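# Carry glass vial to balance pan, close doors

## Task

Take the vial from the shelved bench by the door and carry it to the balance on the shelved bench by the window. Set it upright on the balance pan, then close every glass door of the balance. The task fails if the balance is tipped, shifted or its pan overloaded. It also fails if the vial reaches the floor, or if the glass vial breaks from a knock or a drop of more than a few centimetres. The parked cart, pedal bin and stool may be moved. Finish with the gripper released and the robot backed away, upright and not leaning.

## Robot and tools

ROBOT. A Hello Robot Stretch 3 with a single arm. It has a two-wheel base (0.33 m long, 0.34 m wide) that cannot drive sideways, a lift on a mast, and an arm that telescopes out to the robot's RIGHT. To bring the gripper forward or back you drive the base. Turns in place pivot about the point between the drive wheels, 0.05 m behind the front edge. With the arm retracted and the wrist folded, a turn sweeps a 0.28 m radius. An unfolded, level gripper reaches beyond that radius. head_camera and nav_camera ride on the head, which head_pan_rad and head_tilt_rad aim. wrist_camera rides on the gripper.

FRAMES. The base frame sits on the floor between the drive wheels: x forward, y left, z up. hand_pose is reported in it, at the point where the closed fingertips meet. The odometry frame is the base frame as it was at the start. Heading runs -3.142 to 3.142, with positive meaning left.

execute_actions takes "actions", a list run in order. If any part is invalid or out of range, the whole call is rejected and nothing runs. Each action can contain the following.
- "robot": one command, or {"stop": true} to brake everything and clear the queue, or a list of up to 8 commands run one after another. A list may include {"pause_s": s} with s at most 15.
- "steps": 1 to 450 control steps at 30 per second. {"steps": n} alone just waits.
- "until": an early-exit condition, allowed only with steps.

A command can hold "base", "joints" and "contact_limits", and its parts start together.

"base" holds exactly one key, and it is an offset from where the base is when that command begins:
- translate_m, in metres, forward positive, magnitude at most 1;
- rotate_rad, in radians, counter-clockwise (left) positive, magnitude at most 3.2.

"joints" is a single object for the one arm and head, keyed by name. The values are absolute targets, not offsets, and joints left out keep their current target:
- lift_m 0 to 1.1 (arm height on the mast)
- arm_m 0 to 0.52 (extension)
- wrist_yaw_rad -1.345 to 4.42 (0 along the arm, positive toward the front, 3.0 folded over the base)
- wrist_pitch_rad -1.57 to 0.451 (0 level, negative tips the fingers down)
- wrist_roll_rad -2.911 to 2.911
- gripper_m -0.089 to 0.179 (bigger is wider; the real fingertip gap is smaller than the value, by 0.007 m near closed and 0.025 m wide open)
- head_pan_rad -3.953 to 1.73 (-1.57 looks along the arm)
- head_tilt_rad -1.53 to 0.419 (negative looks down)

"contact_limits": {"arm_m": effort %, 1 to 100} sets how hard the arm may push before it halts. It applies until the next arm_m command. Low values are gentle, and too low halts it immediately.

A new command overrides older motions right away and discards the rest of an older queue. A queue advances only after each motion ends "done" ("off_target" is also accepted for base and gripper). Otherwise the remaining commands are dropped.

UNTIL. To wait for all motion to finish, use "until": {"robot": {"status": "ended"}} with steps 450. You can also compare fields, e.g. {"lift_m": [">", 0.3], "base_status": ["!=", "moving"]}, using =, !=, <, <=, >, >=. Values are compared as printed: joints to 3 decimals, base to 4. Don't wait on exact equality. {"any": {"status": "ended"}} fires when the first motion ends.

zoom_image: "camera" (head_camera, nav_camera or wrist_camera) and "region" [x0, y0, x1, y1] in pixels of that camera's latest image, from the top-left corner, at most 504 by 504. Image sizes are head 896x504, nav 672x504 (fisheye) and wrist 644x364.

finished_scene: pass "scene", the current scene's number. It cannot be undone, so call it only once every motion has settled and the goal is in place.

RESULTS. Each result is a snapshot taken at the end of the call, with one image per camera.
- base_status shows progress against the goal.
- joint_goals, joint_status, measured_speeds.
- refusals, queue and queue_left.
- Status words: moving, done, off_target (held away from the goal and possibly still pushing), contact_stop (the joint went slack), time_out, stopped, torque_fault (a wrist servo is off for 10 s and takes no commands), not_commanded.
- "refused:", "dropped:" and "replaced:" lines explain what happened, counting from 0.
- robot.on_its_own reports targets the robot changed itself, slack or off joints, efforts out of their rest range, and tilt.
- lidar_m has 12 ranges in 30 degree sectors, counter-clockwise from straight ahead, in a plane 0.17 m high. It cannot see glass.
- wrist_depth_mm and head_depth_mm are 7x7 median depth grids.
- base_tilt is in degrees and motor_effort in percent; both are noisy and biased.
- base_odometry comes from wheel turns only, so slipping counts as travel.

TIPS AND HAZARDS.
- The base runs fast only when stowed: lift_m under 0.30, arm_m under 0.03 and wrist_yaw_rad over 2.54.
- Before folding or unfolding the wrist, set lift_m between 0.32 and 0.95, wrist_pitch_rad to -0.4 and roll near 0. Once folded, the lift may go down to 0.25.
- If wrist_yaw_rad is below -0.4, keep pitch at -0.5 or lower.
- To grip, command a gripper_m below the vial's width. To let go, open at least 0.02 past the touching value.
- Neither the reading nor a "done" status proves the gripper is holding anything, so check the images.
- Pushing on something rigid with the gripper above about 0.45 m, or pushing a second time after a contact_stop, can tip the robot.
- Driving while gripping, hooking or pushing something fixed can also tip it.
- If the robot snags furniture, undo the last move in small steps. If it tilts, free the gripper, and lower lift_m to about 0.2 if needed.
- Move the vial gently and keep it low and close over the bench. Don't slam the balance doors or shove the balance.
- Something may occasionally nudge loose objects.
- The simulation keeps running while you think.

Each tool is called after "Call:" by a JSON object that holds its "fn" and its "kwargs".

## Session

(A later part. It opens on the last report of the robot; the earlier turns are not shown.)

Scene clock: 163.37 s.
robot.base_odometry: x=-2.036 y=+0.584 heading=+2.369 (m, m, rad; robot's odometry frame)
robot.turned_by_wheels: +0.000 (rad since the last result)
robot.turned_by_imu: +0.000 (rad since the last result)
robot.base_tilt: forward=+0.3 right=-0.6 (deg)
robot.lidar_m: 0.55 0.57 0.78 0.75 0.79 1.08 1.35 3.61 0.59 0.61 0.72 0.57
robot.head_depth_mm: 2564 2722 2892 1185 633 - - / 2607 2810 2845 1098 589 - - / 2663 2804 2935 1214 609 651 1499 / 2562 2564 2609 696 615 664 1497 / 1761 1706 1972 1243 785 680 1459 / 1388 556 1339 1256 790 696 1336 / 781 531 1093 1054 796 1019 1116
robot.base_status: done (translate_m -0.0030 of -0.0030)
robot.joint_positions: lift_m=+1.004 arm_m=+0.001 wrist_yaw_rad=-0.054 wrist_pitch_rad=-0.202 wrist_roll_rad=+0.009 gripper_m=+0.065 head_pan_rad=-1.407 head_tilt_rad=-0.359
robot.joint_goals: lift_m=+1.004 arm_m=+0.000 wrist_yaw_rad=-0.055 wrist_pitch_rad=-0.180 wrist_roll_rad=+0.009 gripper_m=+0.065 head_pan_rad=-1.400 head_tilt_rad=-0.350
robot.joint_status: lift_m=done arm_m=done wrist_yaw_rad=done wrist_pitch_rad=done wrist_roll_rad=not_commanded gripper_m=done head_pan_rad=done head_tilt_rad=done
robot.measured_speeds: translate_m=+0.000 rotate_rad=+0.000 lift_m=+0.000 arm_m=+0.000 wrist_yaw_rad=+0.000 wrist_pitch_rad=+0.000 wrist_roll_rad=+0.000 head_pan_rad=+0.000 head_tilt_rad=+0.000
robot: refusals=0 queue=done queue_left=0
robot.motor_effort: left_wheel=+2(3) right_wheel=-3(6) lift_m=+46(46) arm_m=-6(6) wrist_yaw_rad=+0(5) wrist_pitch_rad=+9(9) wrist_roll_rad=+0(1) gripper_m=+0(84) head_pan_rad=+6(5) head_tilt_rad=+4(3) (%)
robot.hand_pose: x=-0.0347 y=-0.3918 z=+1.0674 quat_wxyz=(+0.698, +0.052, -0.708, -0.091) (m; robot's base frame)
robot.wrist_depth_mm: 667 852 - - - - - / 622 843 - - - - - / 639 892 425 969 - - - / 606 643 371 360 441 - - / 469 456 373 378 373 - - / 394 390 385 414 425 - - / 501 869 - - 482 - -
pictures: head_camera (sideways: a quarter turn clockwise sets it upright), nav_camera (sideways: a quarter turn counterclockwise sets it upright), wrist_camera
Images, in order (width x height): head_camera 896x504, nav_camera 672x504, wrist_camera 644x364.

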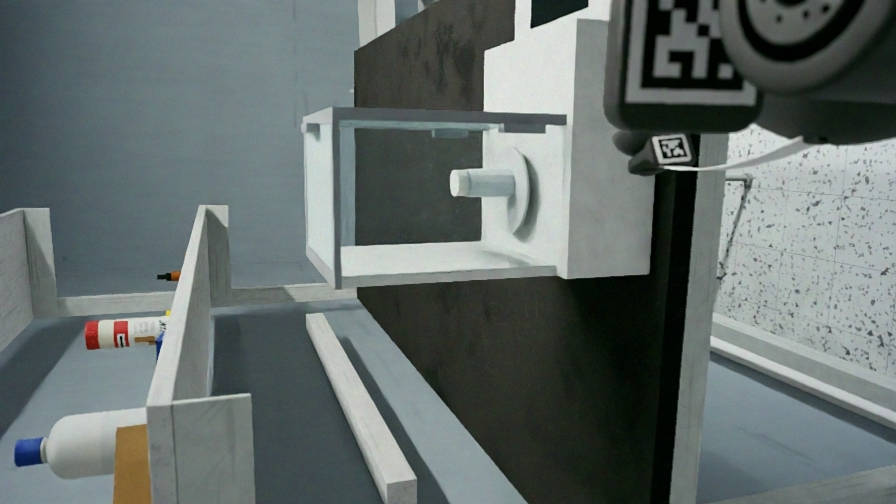

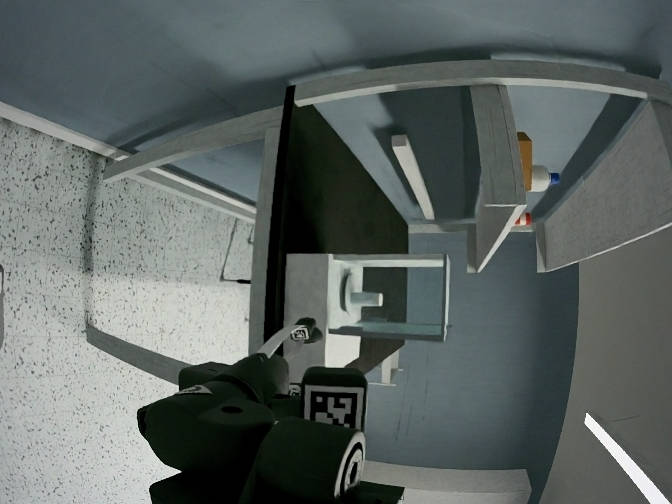

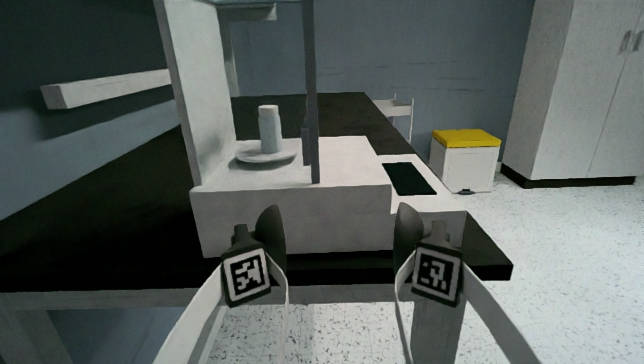

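Call:
{"fn": "execute_actions", "kwargs": {"actions": [{"robot":{"joints":{"wrist_yaw_rad":1.5}},"steps":450,"until":{"robot":{"status":"ended"}}}]}}

Call:
{"fn": "finished_scene", "kwargs": {"scene": 1}}

Scene clock: 166.73 s.
robot.base_odometry: x=-2.036 y=+0.584 heading=+2.369 (m, m, rad; robot's odometry frame)
robot.turned_by_wheels: +0.000 (rad since the last result)
robot.turned_by_imu: +0.000 (rad since the last result)
robot.base_tilt: forward=+0.2 right=-0.7 (deg)
robot.lidar_m: 0.55 0.57 0.78 0.76 0.79 1.08 1.35 3.64 0.60 0.61 0.72 0.57
robot.head_depth_mm: 2590 2744 2858 1175 588 590 - / 2627 2811 2905 1098 593 609 1484 / 2634 2831 2967 1216 608 645 1492 / 2541 2572 2574 694 615 664 1505 / 1756 1706 1958 1241 784 677 1612 / 1386 556 1330 1260 791 694 - / 785 530 1094 1058 796 1019 -
robot.base_status: done (translate_m -0.0030 of -0.0030)
robot.joint_positions: lift_m=+1.004 arm_m=+0.001 wrist_yaw_rad=+1.497 wrist_pitch_rad=-0.202 wrist_roll_rad=+0.009 gripper_m=+0.065 head_pan_rad=-1.407 head_tilt_rad=-0.359
robot.joint_goals: lift_m=+1.004 arm_m=+0.000 wrist_yaw_rad=+1.500 wrist_pitch_rad=-0.180 wrist_roll_rad=+0.009 gripper_m=+0.065 head_pan_rad=-1.400 head_tilt_rad=-0.350
robot.joint_status: lift_m=done arm_m=done wrist_yaw_rad=done wrist_pitch_rad=done wrist_roll_rad=not_commanded gripper_m=done head_pan_rad=done head_tilt_rad=done
robot.measured_speeds: translate_m=+0.000 rotate_rad=+0.000 lift_m=+0.000 arm_m=+0.000 wrist_yaw_rad=+0.000 wrist_pitch_rad=+0.000 wrist_roll_rad=+0.000 head_pan_rad=+0.000 head_tilt_rad=+0.000
robot: refusals=0 queue=done queue_left=0
robot.motor_effort: left_wheel=+2(2) right_wheel=-2(3) lift_m=+46(46) arm_m=-5(6) wrist_yaw_rad=+2(1) wrist_pitch_rad=+9(9) wrist_roll_rad=+0(1) gripper_m=-1(0) head_pan_rad=+4(5) head_tilt_rad=+4(4) (%)
robot.hand_pose: x=+0.2242 y=-0.1641 z=+1.0674 quat_wxyz=(+0.562, +0.533, -0.469, +0.424) (m; robot's base frame)
robot.wrist_depth_mm: 409 412 413 413 419 419 420 / 434 441 438 445 448 451 436 / 465 470 470 473 480 481 445 / 494 509 505 511 511 515 468 / 532 541 540 545 541 554 465 / 579 586 587 595 613 602 493 / 628 626 649 658 661 660 542
pictures: head_camera (sideways: a quarter turn clockwise sets it upright), nav_camera (sideways: a quarter turn counterclockwise sets it upright), wrist_camera
Images, in order (width x height): head_camera 896x504, nav_camera 672x504, wrist_camera 644x364.

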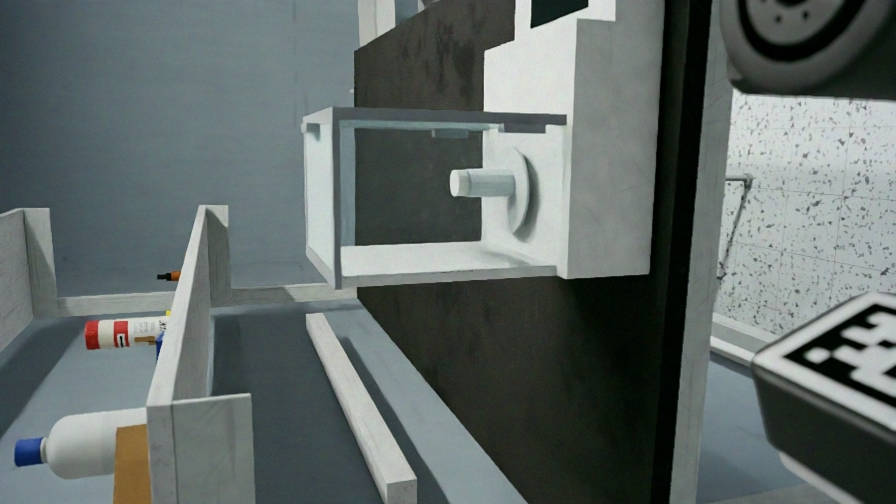

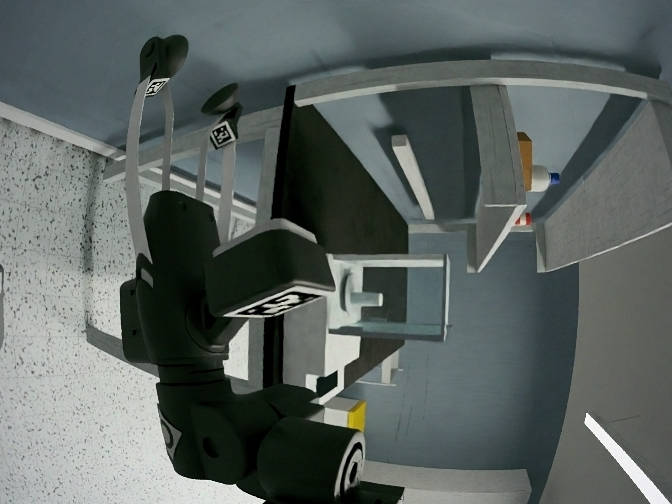

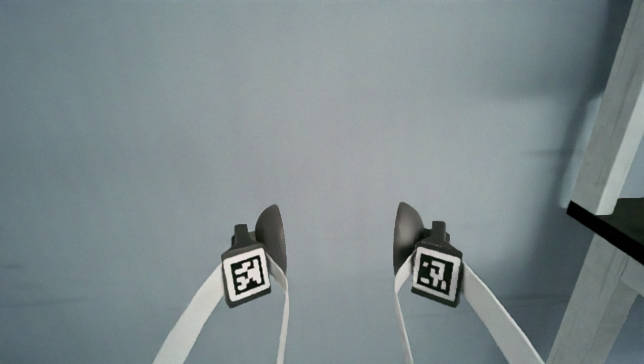

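The scene is finished: the task was done.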